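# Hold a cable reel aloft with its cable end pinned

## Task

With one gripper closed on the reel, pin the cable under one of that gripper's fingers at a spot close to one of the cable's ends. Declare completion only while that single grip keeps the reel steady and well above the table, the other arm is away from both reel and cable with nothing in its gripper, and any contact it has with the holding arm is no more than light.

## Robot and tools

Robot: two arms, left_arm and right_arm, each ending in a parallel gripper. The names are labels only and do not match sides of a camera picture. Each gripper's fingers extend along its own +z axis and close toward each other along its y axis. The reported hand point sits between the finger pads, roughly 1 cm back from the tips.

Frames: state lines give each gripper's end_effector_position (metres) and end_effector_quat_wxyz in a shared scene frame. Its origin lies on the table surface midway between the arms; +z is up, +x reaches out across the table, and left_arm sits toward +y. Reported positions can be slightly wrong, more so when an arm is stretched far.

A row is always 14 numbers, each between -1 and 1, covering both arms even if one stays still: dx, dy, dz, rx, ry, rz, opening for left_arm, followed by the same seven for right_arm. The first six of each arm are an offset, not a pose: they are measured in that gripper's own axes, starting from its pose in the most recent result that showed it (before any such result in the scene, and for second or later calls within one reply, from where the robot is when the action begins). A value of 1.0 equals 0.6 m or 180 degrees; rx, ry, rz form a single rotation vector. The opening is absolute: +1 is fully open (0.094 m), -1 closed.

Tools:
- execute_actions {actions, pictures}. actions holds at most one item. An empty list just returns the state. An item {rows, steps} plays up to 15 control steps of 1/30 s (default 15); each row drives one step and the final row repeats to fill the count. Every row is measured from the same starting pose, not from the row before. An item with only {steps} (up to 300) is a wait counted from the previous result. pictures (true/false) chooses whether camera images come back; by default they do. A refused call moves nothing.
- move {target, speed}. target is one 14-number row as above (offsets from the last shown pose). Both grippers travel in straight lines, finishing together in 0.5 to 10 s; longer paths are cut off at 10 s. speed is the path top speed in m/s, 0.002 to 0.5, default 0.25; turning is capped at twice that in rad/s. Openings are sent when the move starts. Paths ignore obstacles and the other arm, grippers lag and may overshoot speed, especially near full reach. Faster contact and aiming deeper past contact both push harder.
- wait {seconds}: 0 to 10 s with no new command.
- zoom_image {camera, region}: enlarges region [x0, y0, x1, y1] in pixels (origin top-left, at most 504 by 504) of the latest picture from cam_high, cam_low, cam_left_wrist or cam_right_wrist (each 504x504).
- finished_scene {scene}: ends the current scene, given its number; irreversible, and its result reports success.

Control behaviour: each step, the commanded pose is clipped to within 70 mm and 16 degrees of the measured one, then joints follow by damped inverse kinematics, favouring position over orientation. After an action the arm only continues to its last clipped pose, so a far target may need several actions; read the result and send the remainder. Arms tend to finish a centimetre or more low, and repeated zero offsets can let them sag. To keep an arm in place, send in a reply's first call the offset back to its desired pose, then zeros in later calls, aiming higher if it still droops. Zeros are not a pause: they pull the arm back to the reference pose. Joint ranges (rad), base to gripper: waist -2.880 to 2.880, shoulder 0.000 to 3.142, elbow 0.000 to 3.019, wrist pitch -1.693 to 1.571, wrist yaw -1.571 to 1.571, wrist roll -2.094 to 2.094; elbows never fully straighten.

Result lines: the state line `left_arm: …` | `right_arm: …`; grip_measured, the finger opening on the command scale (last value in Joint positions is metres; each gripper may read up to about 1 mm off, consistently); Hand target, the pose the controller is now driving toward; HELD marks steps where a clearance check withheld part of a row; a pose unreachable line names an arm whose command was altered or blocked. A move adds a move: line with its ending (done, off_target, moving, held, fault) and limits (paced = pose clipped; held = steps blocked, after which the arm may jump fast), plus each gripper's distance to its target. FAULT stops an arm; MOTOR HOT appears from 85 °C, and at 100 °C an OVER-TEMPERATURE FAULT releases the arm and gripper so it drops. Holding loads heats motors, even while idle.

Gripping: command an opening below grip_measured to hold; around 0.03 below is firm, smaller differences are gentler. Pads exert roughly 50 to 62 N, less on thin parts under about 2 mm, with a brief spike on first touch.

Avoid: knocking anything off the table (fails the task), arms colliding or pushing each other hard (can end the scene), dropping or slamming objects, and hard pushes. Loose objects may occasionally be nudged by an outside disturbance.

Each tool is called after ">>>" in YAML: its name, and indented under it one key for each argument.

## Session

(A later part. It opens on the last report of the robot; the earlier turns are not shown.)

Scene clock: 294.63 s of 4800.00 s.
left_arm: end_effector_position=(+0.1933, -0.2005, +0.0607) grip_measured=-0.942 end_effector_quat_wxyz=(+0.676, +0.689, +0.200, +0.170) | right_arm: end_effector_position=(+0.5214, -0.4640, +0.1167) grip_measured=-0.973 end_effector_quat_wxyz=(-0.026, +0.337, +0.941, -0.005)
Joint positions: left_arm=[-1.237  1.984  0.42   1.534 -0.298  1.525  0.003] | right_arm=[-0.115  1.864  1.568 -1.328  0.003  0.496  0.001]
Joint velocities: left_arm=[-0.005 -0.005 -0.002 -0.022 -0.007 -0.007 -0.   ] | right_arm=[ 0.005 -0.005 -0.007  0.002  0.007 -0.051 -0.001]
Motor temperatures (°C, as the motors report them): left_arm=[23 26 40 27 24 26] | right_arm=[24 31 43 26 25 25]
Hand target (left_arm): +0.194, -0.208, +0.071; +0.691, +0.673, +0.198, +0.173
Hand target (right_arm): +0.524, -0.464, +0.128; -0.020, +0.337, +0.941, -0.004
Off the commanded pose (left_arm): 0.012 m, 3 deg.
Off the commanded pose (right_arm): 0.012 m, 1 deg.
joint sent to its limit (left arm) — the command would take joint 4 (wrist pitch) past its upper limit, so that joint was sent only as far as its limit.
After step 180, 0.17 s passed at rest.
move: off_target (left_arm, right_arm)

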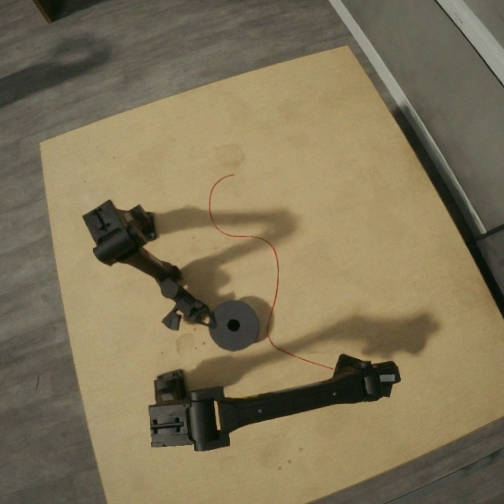

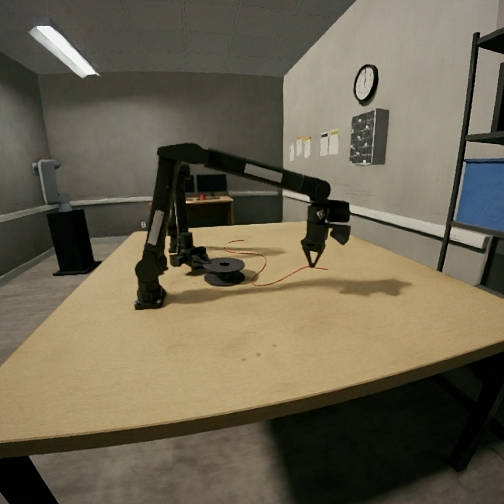

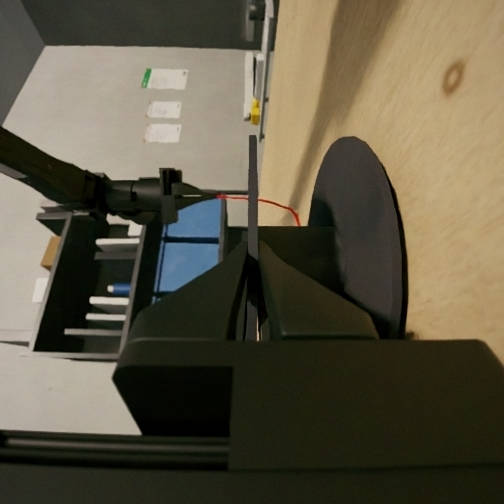

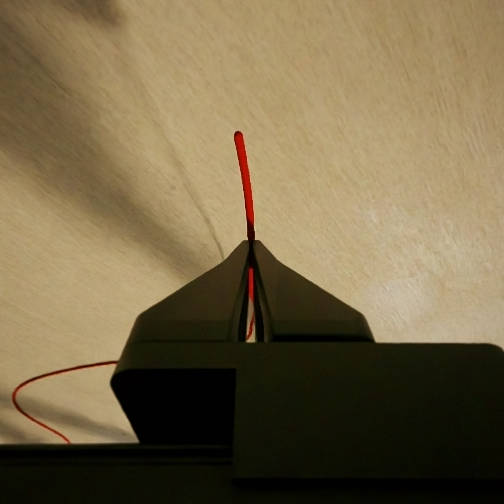

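>>> move:
  target: [0,0,0,0,0,0,0.3, 0,0,-0.02,0,0,0,-1]

>>> move:
  target: [0,0.02,-0.12,0,0,0,0.3, 0,0,0,0,0,0,-1]
  speed: 0.1

Scene clock: 319.67 s of 4800.00 s.
left_arm: end_effector_position=(+0.1932, -0.2005, +0.0606) grip_measured=+0.298 end_effector_quat_wxyz=(+0.676, +0.689, +0.200, +0.170) | right_arm: end_effector_position=(+0.5188, -0.4635, +0.1169) grip_measured=-0.973 end_effector_quat_wxyz=(-0.031, +0.336, +0.941, -0.006)
Joint positions: left_arm=[-1.237  1.984  0.42   1.533 -0.298  1.525  0.061] | right_arm=[-0.115  1.864  1.568 -1.339  0.003  0.496  0.001]
Joint velocities: left_arm=[ 0.005 -0.005 -0.002 -0.007 -0.022 -0.007 -0.001] | right_arm=[-0.024 -0.005  0.002 -0.017  0.051  0.022  0.001]
Motor temperatures (°C, as the motors report them): left_arm=[23 27 38 27 24 26] | right_arm=[24 33 42 26 25 25]
Hand target (left_arm): +0.193, -0.200, +0.061; +0.676, +0.689, +0.200, +0.170
Hand target (right_arm): +0.522, -0.464, +0.129; -0.026, +0.337, +0.941, -0.005
Off the commanded pose (left_arm): 0.000 m, 0 deg.
Off the commanded pose (right_arm): 0.012 m, 1 deg.
After step 180, 18.33 s passed at rest.
move: off_target (right_arm)

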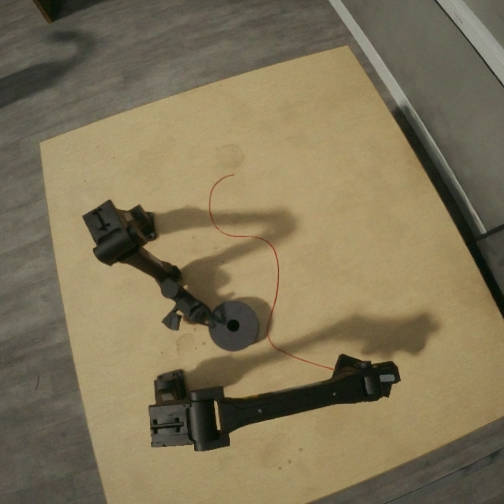

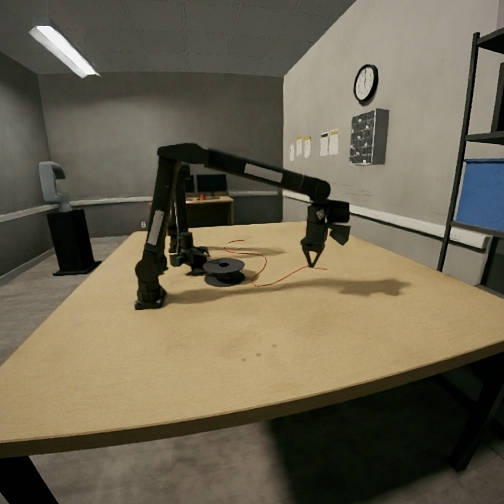

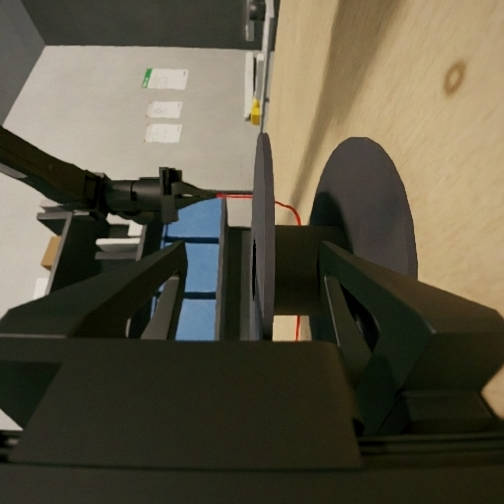

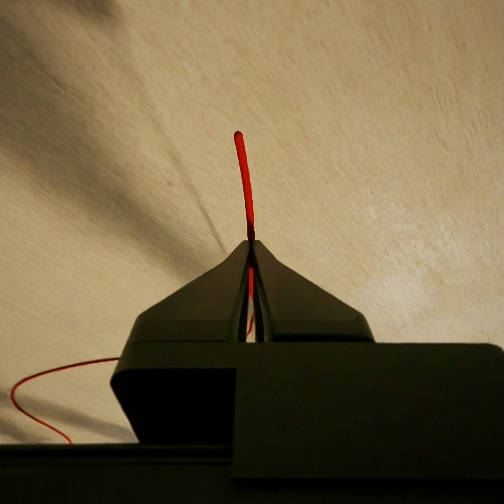

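Scene clock: 320.73 s of 4800.00 s.
left_arm: end_effector_position=(+0.1599, -0.1391, +0.0689) grip_measured=+0.298 end_effector_quat_wxyz=(+0.654, +0.709, +0.202, +0.172) | right_arm: end_effector_position=(+0.5188, -0.4635, +0.1169) grip_measured=-0.973 end_effector_quat_wxyz=(-0.031, +0.336, +0.941, -0.006)
Joint positions: left_arm=[-1.315  1.873  0.234  1.546 -0.38   1.515  0.061] | right_arm=[-0.115  1.864  1.568 -1.339  0.003  0.496  0.001]
Joint velocities: left_arm=[-0.015 -0.024  0.002  0.002 -0.022 -0.037  0.001] | right_arm=[ 0.015 -0.005  0.002 -0.007  0.022 -0.022 -0.001]
Motor temperatures (°C, as the motors report them): left_arm=[23 27 38 27 24 26] | right_arm=[24 33 42 26 25 25]
Hand target (left_arm): +0.158, -0.138, +0.074; +0.661, +0.702, +0.205, +0.168
Hand target (right_arm): +0.519, -0.464, +0.117; -0.031, +0.336, +0.941, -0.006
Off the commanded pose (left_arm): 0.006 m, 3 deg.
Off the commanded pose (right_arm): 0.000 m, 0 deg.
joint sent to its limit (left arm) — the command would take joint 4 (wrist pitch) past its upper limit, so that joint was sent only as far as its limit.
move: off_target (left_arm)

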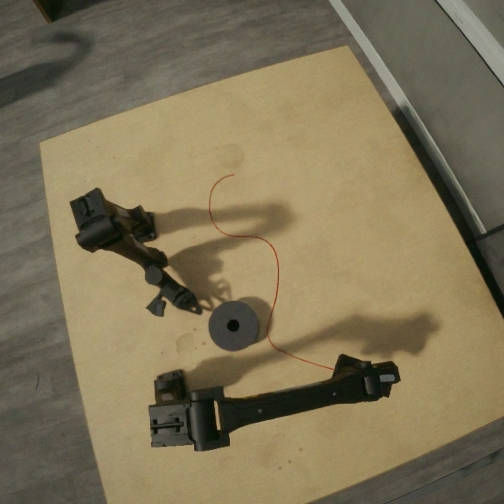

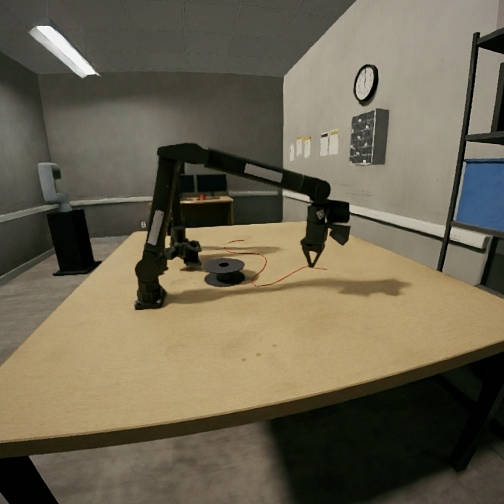

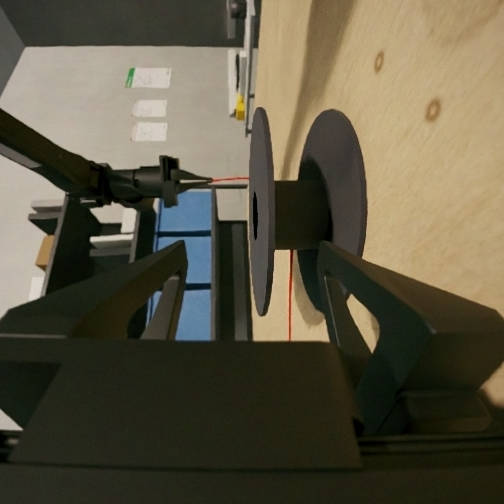

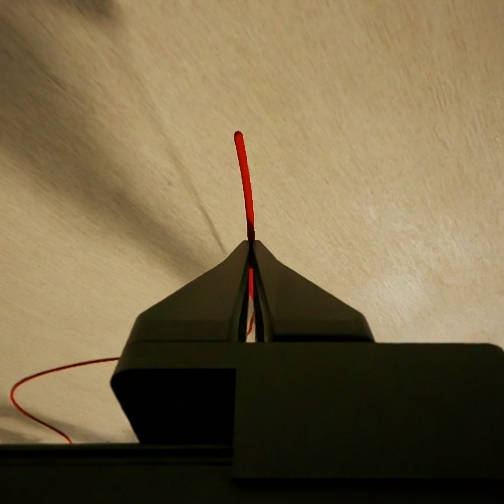

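>>> move:
  target: [0,0.3,-0.2,0,0,0,0.3, 0.39,0.027,-0.06,0,0,-0.5,-1]
  speed: 0.25

Scene clock: 391.67 s of 4800.00 s.
left_arm: end_effector_position=(+0.1116, -0.0391, +0.2194) grip_measured=+0.298 end_effector_quat_wxyz=(+0.634, +0.726, +0.193, +0.183) | right_arm: end_effector_position=(+0.3553, -0.3070, +0.1603) grip_measured=-0.973 end_effector_quat_wxyz=(-0.023, -0.419, +0.908, +0.007)
Joint positions: left_arm=[-1.544  0.41   0.171  0.082 -0.611  1.501  0.061] | right_arm=[ 0.215  1.394  1.103 -1.328 -0.001 -0.725  0.001]
Joint velocities: left_arm=[-0.015  0.005  0.002 -0.012  0.022 -0.081 -0.001] | right_arm=[-0.005 -0.015 -0.007 -0.002  0.037  0.051 -0.   ]
Motor temperatures (°C, as the motors report them): left_arm=[23 27 37 27 24 26] | right_arm=[24 35 40 26 25 25]
Hand target (left_arm): +0.110, -0.045, +0.254; +0.654, +0.708, +0.201, +0.173
Hand target (right_arm): +0.349, -0.306, +0.159; -0.029, -0.427, +0.903, +0.012
Off the commanded pose (left_arm): 0.040 m, 3 deg.
Off the commanded pose (right_arm): 0.008 m, 2 deg.
After step 180, 61.27 s passed at rest.
move: off_target (left_arm)

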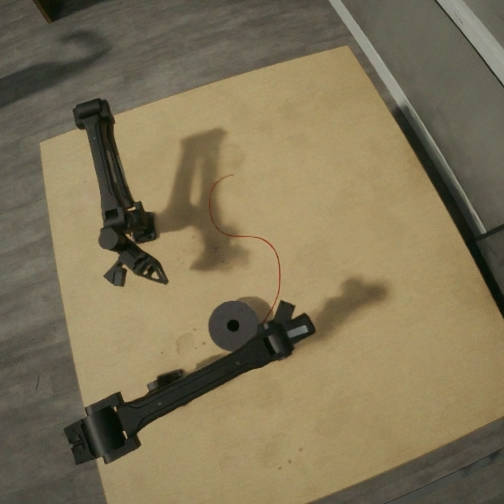

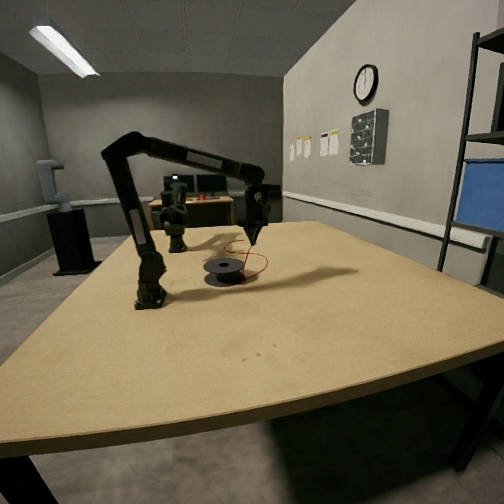

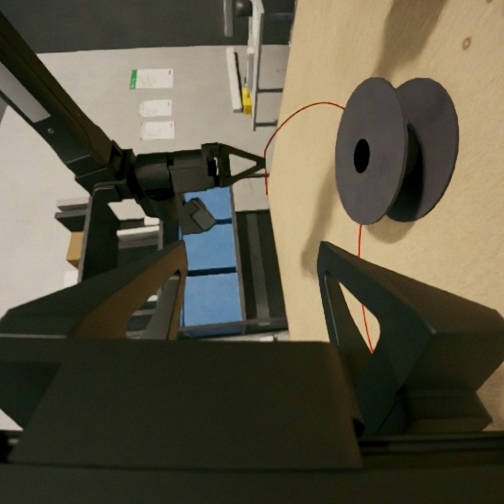

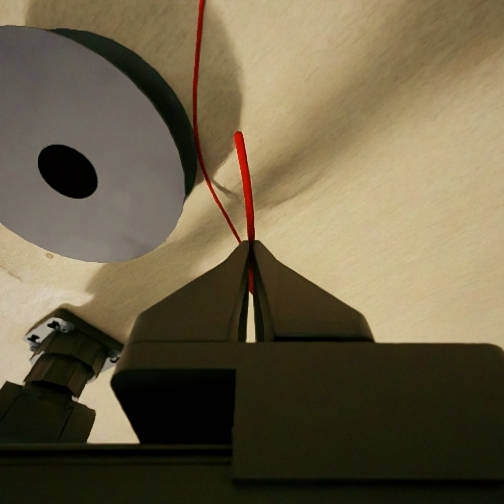

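>>> move:
  target: [0,0.05,0,0,0,0,0.3, 0.008,0.19,0.05,0,0,-0.5,-1]
  speed: 0.2

Scene clock: 413.20 s of 4800.00 s.
left_arm: end_effector_position=(+0.1120, -0.0342, +0.2114) grip_measured=+0.298 end_effector_quat_wxyz=(+0.613, +0.744, +0.186, +0.190) | right_arm: end_effector_position=(+0.2648, -0.2419, +0.1325) grip_measured=-0.973 end_effector_quat_wxyz=(+0.022, +0.934, -0.356, -0.024)
Joint positions: left_arm=[-1.544  0.384  0.18  -0.014 -0.611  1.5    0.061] | right_arm=[ 0.471  1.242  0.886 -1.281 -0.001 -2.019  0.001]
Joint velocities: left_arm=[-0.005  0.015  0.007  0.007 -0.007 -0.11   0.001] | right_arm=[-0.005  0.015  0.007  0.012 -0.022 -0.037  0.001]
Motor temperatures (°C, as the motors report them): left_arm=[23 26 49 27 24 26] | right_arm=[24 33 39 26 25 25]
Hand target (left_arm): +0.113, -0.040, +0.249; +0.634, +0.726, +0.193, +0.183
Hand target (right_arm): +0.265, -0.239, +0.132; +0.016, +0.938, -0.346, -0.019
Off the commanded pose (left_arm): 0.039 m, 3 deg.
Off the commanded pose (right_arm): 0.005 m, 2 deg.
After step 180, 11.10 s passed at rest.
move: off_target (left_arm)

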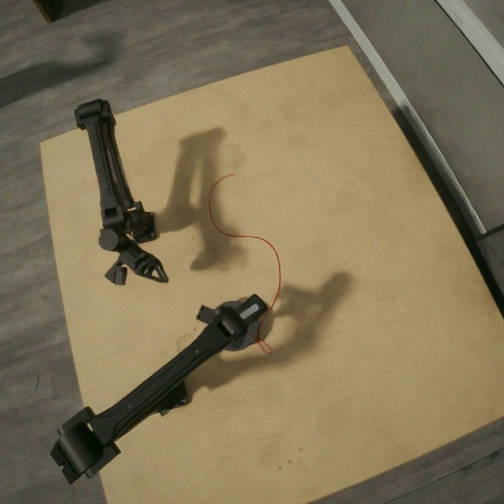

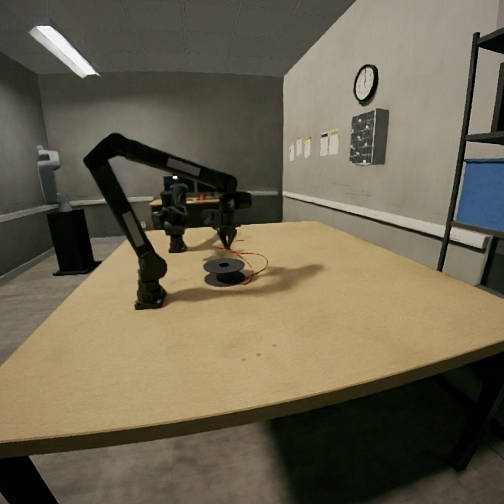

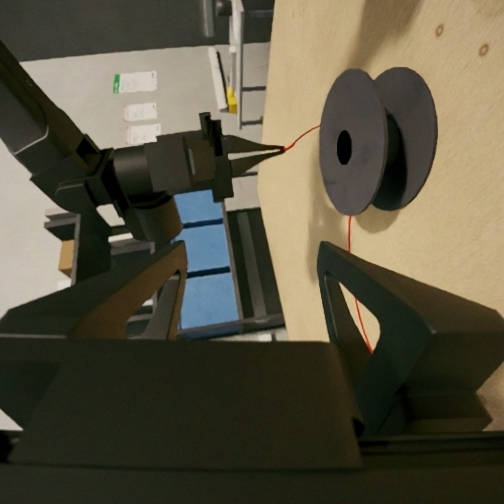

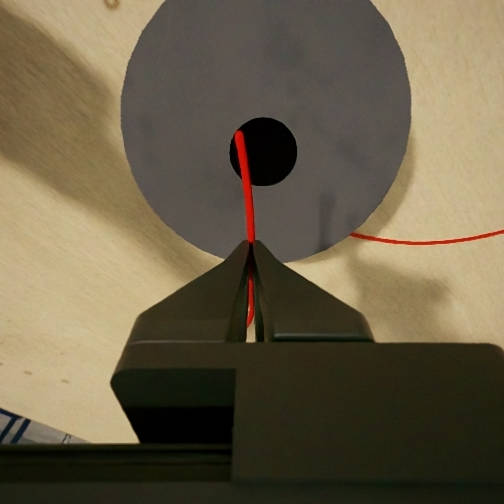

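>>> move:
  target: [0,0.05,0,0,0,0,0.3, -0.062,-0.068,0.04,0,0,0,-1]
  speed: 0.12

Scene clock: 428.40 s of 4800.00 s.
left_arm: end_effector_position=(+0.1121, -0.0310, +0.2037) grip_measured=+0.298 end_effector_quat_wxyz=(+0.591, +0.762, +0.179, +0.197) | right_arm: end_effector_position=(+0.2567, -0.1938, +0.1078) grip_measured=-0.973 end_effector_quat_wxyz=(+0.032, +0.936, -0.349, -0.027)
Joint positions: left_arm=[-1.544  0.377  0.191 -0.092 -0.61   1.5    0.061] | right_arm=[ 0.619  1.323  0.886 -1.218 -0.002 -1.885  0.001]
Joint velocities: left_arm=[ 0.005 -0.015 -0.002  0.002 -0.022  0.037 -0.001] | right_arm=[-0.005 -0.015  0.002 -0.022  0.007  0.066  0.   ]
Motor temperatures (°C, as the motors report them): left_arm=[23 25 53 27 24 26] | right_arm=[24 33 39 26 25 25]
Hand target (left_arm): +0.113, -0.037, +0.241; +0.613, +0.744, +0.186, +0.190
Hand target (right_arm): +0.263, -0.188, +0.108; +0.024, +0.934, -0.355, -0.023
Off the commanded pose (left_arm): 0.038 m, 3 deg.
Off the commanded pose (right_arm): 0.009 m, 1 deg.
After step 180, 8.27 s passed at rest.
move: off_target (left_arm)

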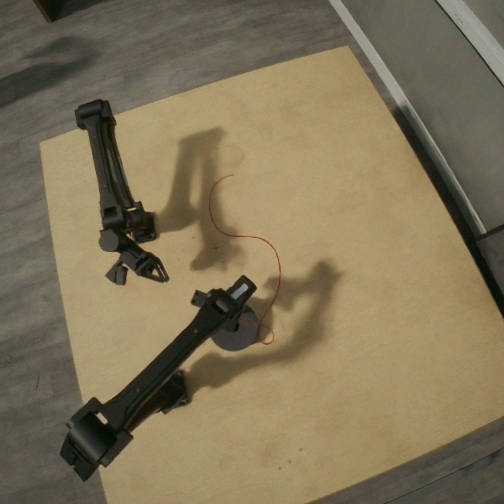

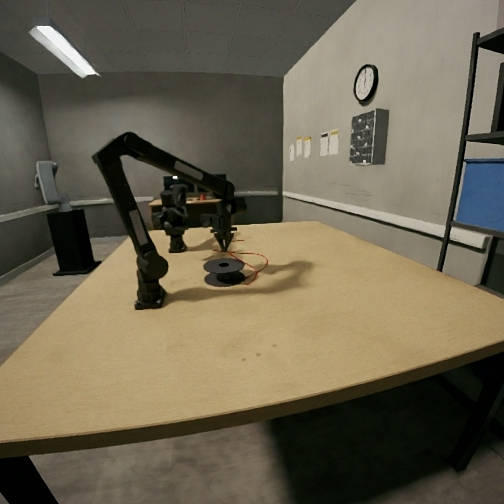

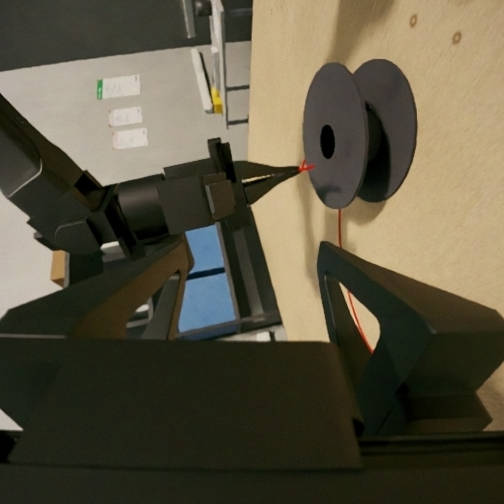

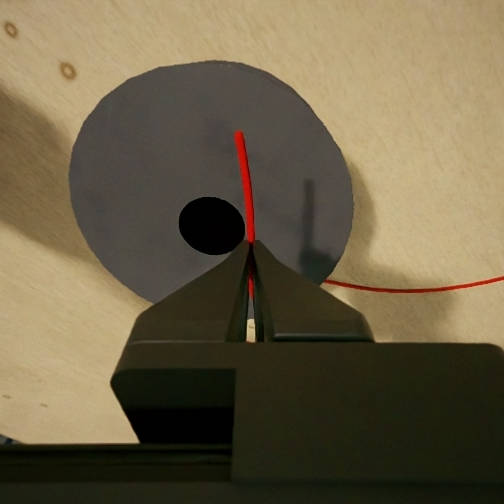

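>>> move:
  target: [0,0.06,0,0,0,0,0.3, -0.045,-0.02,0.06,0,0,0,-1]
  speed: 0.08

Scene clock: 445.03 s of 4800.00 s.
left_arm: end_effector_position=(+0.1119, -0.0302, +0.2057) grip_measured=+0.298 end_effector_quat_wxyz=(+0.573, +0.775, +0.173, +0.202) | right_arm: end_effector_position=(+0.2432, -0.1715, +0.0784) grip_measured=-0.973 end_effector_quat_wxyz=(+0.033, +0.938, -0.344, -0.024)
Joint positions: left_arm=[-1.544  0.377  0.222 -0.169 -0.608  1.5    0.061] | right_arm=[ 0.7    1.365  0.839 -1.127 -0.002 -1.813  0.001]
Joint velocities: left_arm=[-0.015  0.005 -0.002 -0.002  0.066  0.095 -0.   ] | right_arm=[-0.015 -0.005 -0.012  0.012 -0.022 -0.022 -0.   ]
Motor temperatures (°C, as the motors report them): left_arm=[23 25 55 27 24 26] | right_arm=[24 32 40 26 25 25]
Hand target (left_arm): +0.113, -0.037, +0.238; +0.591, +0.761, +0.179, +0.197
Hand target (right_arm): +0.242, -0.169, +0.072; +0.033, +0.936, -0.349, -0.026
Off the commanded pose (left_arm): 0.034 m, 3 deg.
Off the commanded pose (right_arm): 0.007 m, 1 deg.
After step 180, 9.63 s passed at rest.
move: off_target (left_arm)

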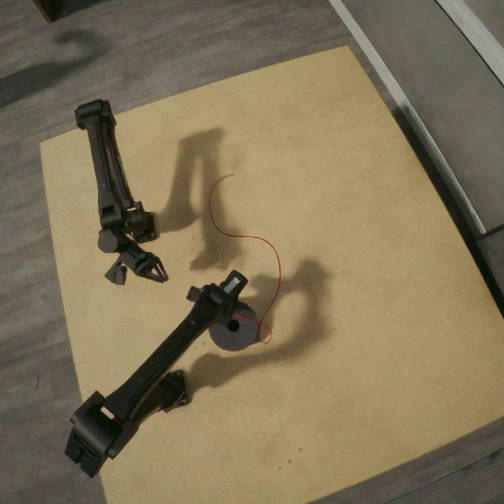

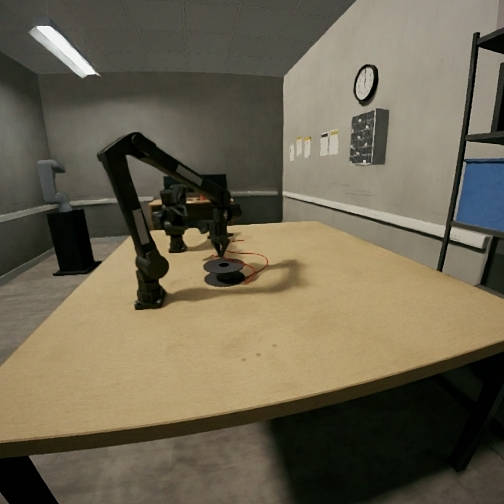

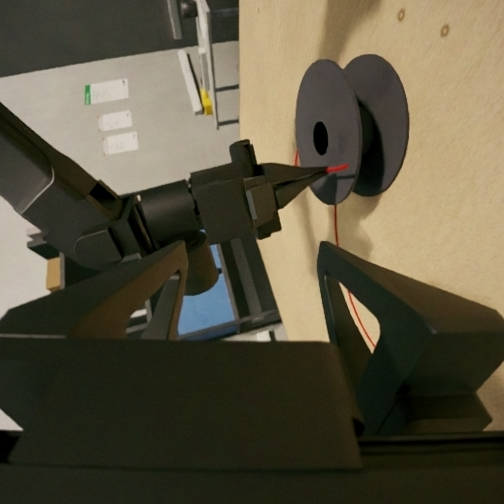

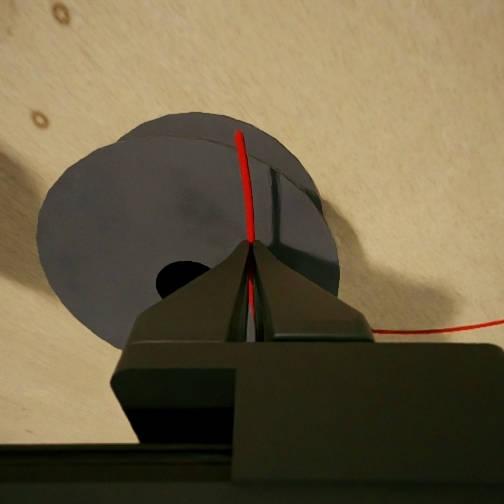

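>>> move:
  target: [0,0.06,0,0,0,0,0.3, 0,0,0.02,0,0,0,-1]
  speed: 0.05

>>> move:
  target: [0,0,0,0,0,0,0.3, 0,0,0,0,0,0,-0.3]

>>> move:
  target: [0,0,0,0,0,0,0.3, 0,0,-0.15,0,0,0,-0.3]
  speed: 0.1

Scene clock: 463.90 s of 4800.00 s.
left_arm: end_effector_position=(+0.1116, -0.0308, +0.2078) grip_measured=+0.298 end_effector_quat_wxyz=(+0.556, +0.788, +0.167, +0.206) | right_arm: end_effector_position=(+0.2429, -0.1717, +0.0746) grip_measured=-0.973 end_effector_quat_wxyz=(+0.030, +0.938, -0.345, -0.022)
Joint positions: left_arm=[-1.544  0.39   0.254 -0.232 -0.606  1.5    0.061] | right_arm=[ 0.7    1.365  0.828 -1.109 -0.002 -1.812  0.001]
Joint velocities: left_arm=[-0.005  0.005 -0.017 -0.002 -0.066 -0.037 -0.   ] | right_arm=[-0.015 -0.005  0.002 -0.017  0.066  0.051 -0.   ]
Motor temperatures (°C, as the motors report them): left_arm=[23 25 57 27 24 26] | right_arm=[24 32 39 26 25 25]
Hand target (left_arm): +0.113, -0.038, +0.240; +0.574, +0.775, +0.173, +0.202
Hand target (right_arm): +0.242, -0.172, +0.067; +0.033, +0.938, -0.344, -0.024
Off the commanded pose (left_arm): 0.034 m, 3 deg.
Off the commanded pose (right_arm): 0.008 m, 0 deg.
After step 180, 11.77 s passed at rest.
move: off_target (left_arm)

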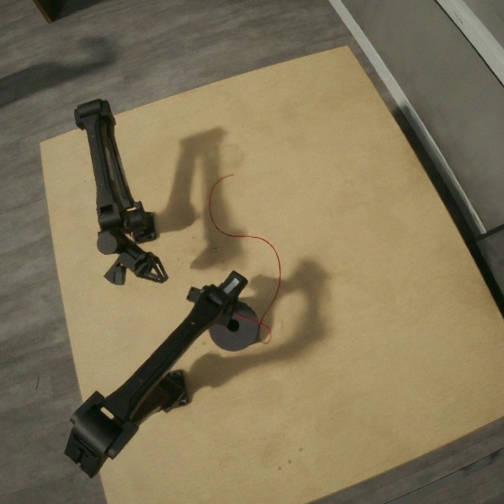

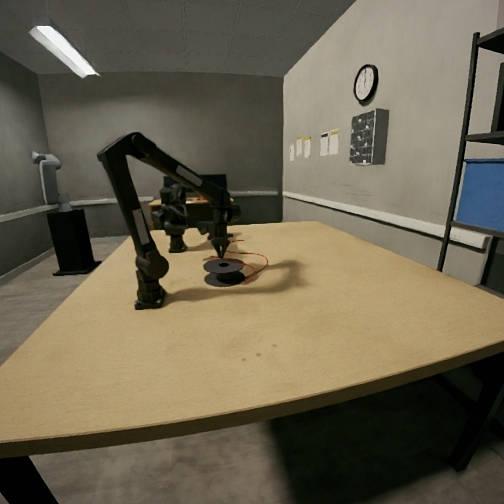

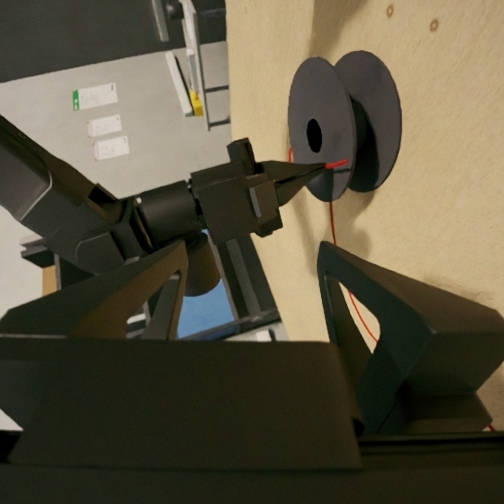

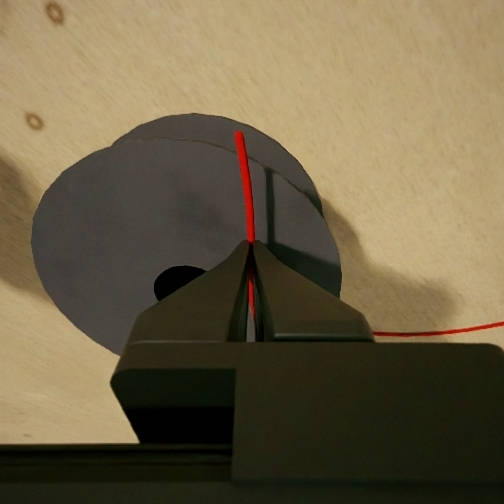

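Scene clock: 464.40 s of 4800.00 s.
left_arm: end_effector_position=(+0.1116, -0.0308, +0.2078) grip_measured=+0.298 end_effector_quat_wxyz=(+0.556, +0.788, +0.167, +0.206) | right_arm: end_effector_position=(+0.2429, -0.1717, +0.0746) grip_measured=-0.302 end_effector_quat_wxyz=(+0.030, +0.938, -0.345, -0.022)
Joint positions: left_arm=[-1.544  0.39   0.254 -0.232 -0.606  1.5    0.061] | right_arm=[ 0.7    1.365  0.828 -1.109 -0.002 -1.812  0.033]
Joint velocities: left_arm=[-0.024 -0.005  0.012 -0.002  0.037  0.022  0.001] | right_arm=[ 0.005  0.005 -0.012  0.002 -0.11  -0.066  0.001]
Motor temperatures (°C, as the motors report them): left_arm=[23 25 57 27 24 26] | right_arm=[24 32 39 26 25 25]
Hand target (left_arm): +0.112, -0.031, +0.208; +0.556, +0.788, +0.167, +0.206
Hand target (right_arm): +0.243, -0.172, +0.075; +0.030, +0.938, -0.345, -0.022
Off the commanded pose (left_arm): 0.000 m, 0 deg.
Off the commanded pose (right_arm): 0.000 m, 0 deg.
move: done

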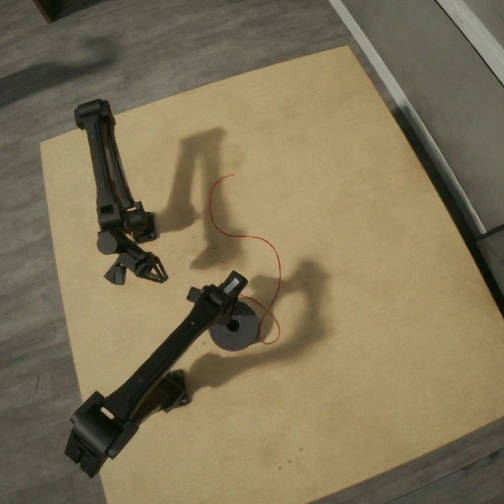

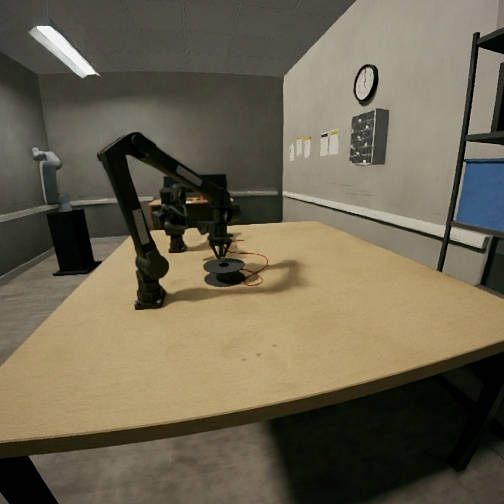

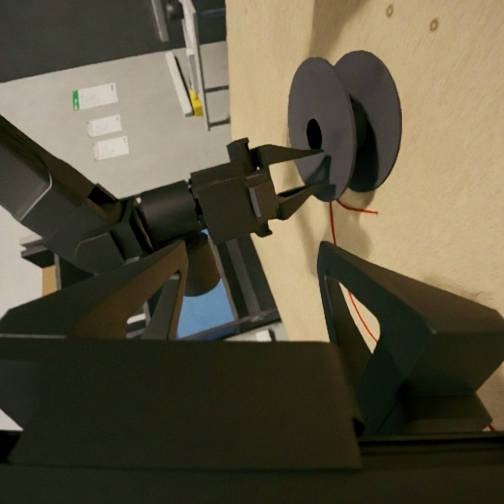

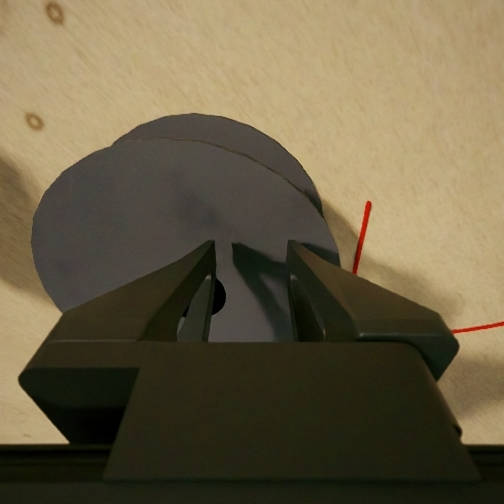

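Scene clock: 465.67 s of 4800.00 s.
left_arm: end_effector_position=(+0.1116, -0.0308, +0.2078) grip_measured=+0.298 end_effector_quat_wxyz=(+0.556, +0.788, +0.167, +0.206) | right_arm: end_effector_position=(+0.2368, -0.1761, +0.1465) grip_measured=-0.302 end_effector_quat_wxyz=(+0.044, +0.937, -0.345, -0.031)
Joint positions: left_arm=[-1.544  0.39   0.254 -0.232 -0.606  1.5    0.061] | right_arm=[ 0.7    1.278  0.953 -1.353 -0.002 -1.812  0.033]
Joint velocities: left_arm=[ 0.005  0.005 -0.002  0.007 -0.037 -0.007 -0.   ] | right_arm=[-0.005  0.005  0.007  0.002 -0.051  0.007 -0.   ]
Motor temperatures (°C, as the motors report them): left_arm=[23 25 56 27 24 26] | right_arm=[24 32 39 26 25 25]
Hand target (left_arm): +0.112, -0.031, +0.208; +0.556, +0.788, +0.167, +0.206
Hand target (right_arm): +0.247, -0.169, +0.164; +0.030, +0.938, -0.345, -0.022
Off the commanded pose (left_arm): 0.000 m, 0 deg.
Off the commanded pose (right_arm): 0.023 m, 2 deg.
move: off_target (right_arm)

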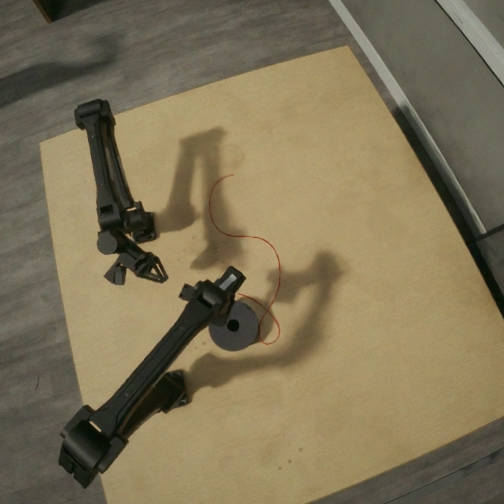

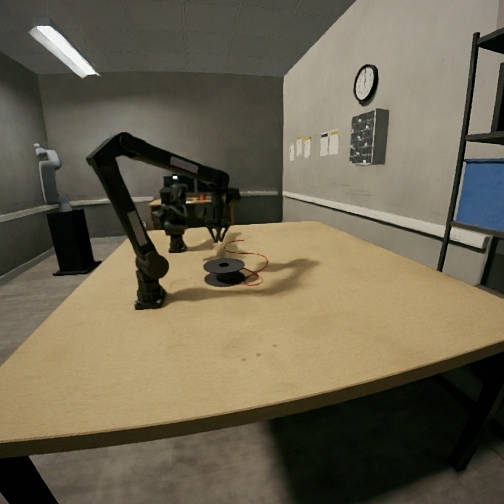

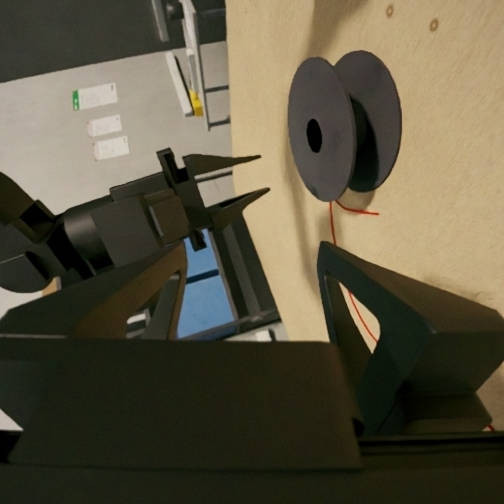

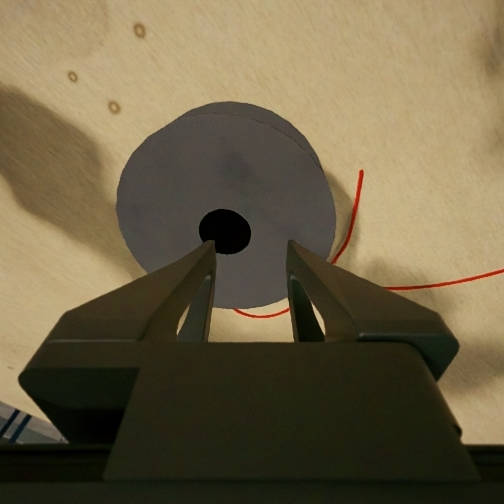

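>>> move:
  target: [0,0.05,0,0,0,0,0.3, 0.007,-0.138,0,0,0,0.5,-0.3]
  speed: 0.3

>>> move:
  target: [0,0,0,0,0,0,0.3, 0,0,0.1,0,0,0.57,-0.3]
  speed: 0.3

Scene clock: 503.80 s of 4800.00 s.
left_arm: end_effector_position=(+0.1117, -0.0301, +0.2027) grip_measured=+0.298 end_effector_quat_wxyz=(+0.538, +0.800, +0.161, +0.211) | right_arm: end_effector_position=(+0.2762, -0.1334, +0.1314) grip_measured=-0.302 end_effector_quat_wxyz=(-0.076, -0.421, +0.904, -0.014)
Joint positions: left_arm=[-1.544  0.406  0.267 -0.276 -0.606  1.5    0.061] | right_arm=[ 0.73   1.473  1.099 -1.35  -0.005 -0.219  0.033]
Joint velocities: left_arm=[-0.024  0.005  0.002 -0.012 -0.125  0.007  0.001] | right_arm=[ 0.005 -0.015  0.017  0.002  0.022 -0.081 -0.001]
Motor temperatures (°C, as the motors report them): left_arm=[23 25 50 27 24 26] | right_arm=[24 32 45 26 25 25]
Hand target (left_arm): +0.112, -0.038, +0.236; +0.557, +0.787, +0.167, +0.206
Hand target (right_arm): +0.293, -0.117, +0.141; -0.052, -0.419, +0.907, -0.009
Off the commanded pose (left_arm): 0.035 m, 3 deg.
Off the commanded pose (right_arm): 0.025 m, 3 deg.
After step 180, 28.90 s passed at rest.
move: off_target (left_arm, right_arm)

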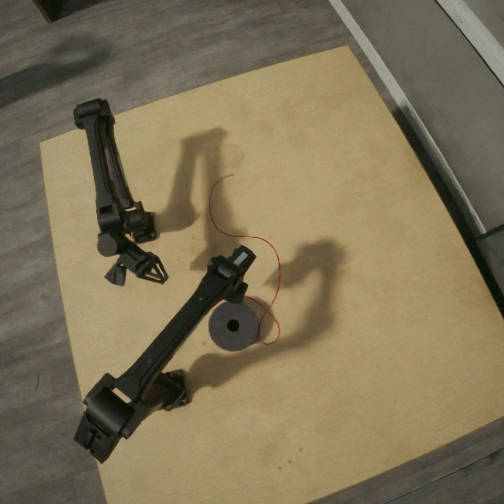

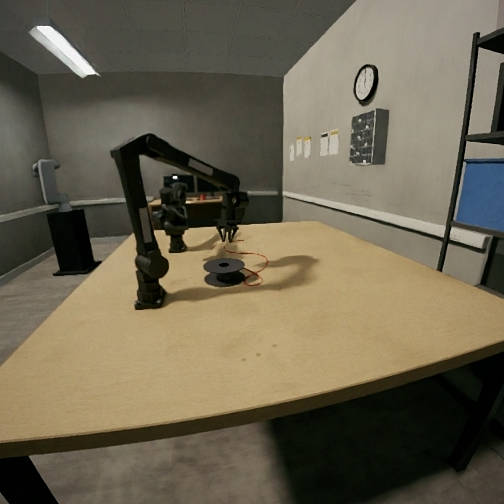

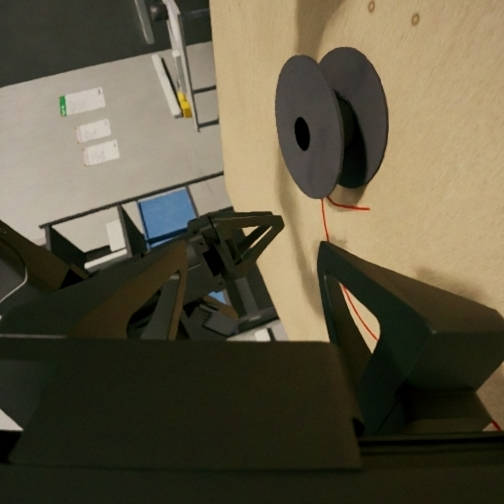

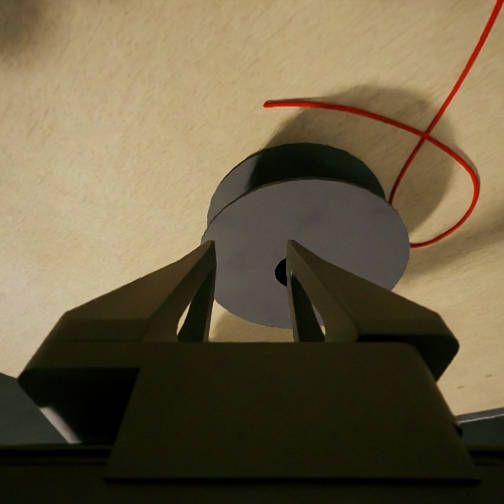

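Scene clock: 507.40 s of 4800.00 s.
left_arm: end_effector_position=(+0.1117, -0.0301, +0.2027) grip_measured=+0.298 end_effector_quat_wxyz=(+0.538, +0.800, +0.161, +0.211) | right_arm: end_effector_position=(+0.2698, -0.1383, +0.0820) grip_measured=-0.302 end_effector_quat_wxyz=(-0.035, +0.435, +0.898, -0.063)
Joint positions: left_arm=[-1.544  0.406  0.267 -0.276 -0.606  1.5    0.061] | right_arm=[ 0.73   1.505  0.992 -1.202 -0.005  1.557  0.033]
Joint velocities: left_arm=[ 0.005 -0.015  0.017 -0.002 -0.081 -0.022 -0.   ] | right_arm=[-0.015  0.005 -0.002 -0.017 -0.022  0.051 -0.   ]
Motor temperatures (°C, as the motors report them): left_arm=[23 25 50 27 24 26] | right_arm=[24 32 44 26 25 25]
Hand target (left_arm): +0.112, -0.030, +0.203; +0.538, +0.800, +0.161, +0.211
Hand target (right_arm): +0.269, -0.139, +0.072; -0.036, +0.442, +0.894, -0.068
Off the commanded pose (left_arm): 0.000 m, 0 deg.
Off the commanded pose (right_arm): 0.010 m, 1 deg.
move: done

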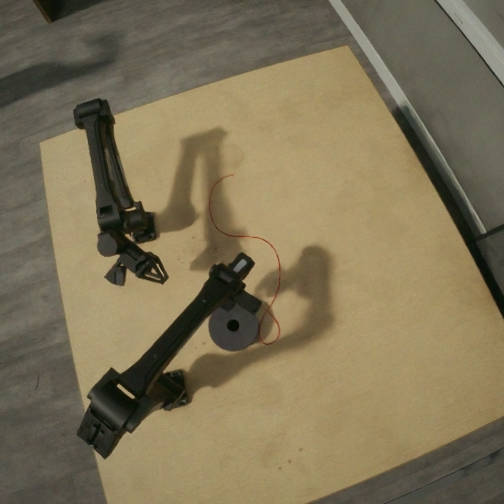

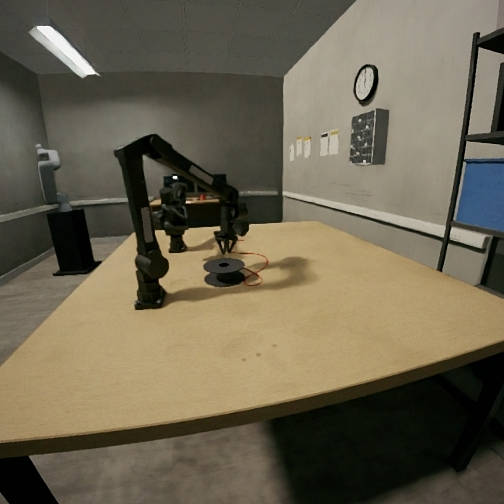

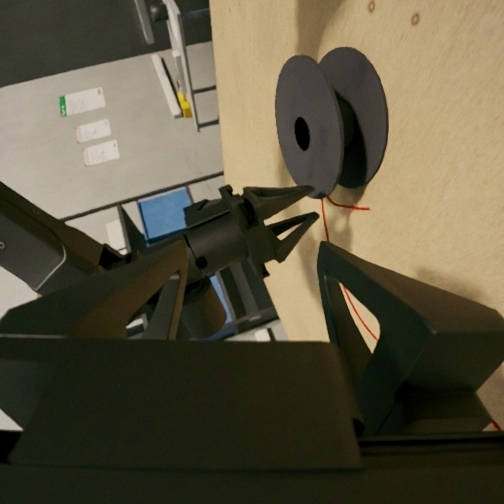

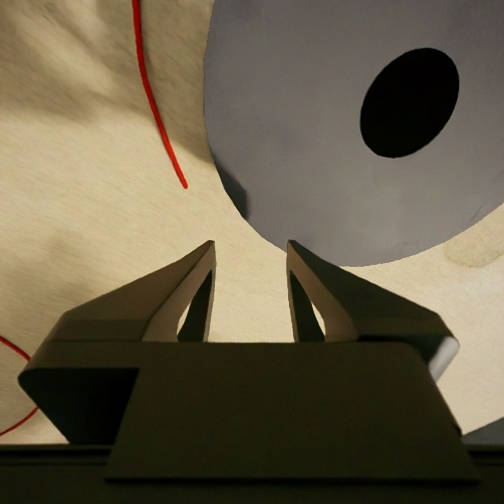

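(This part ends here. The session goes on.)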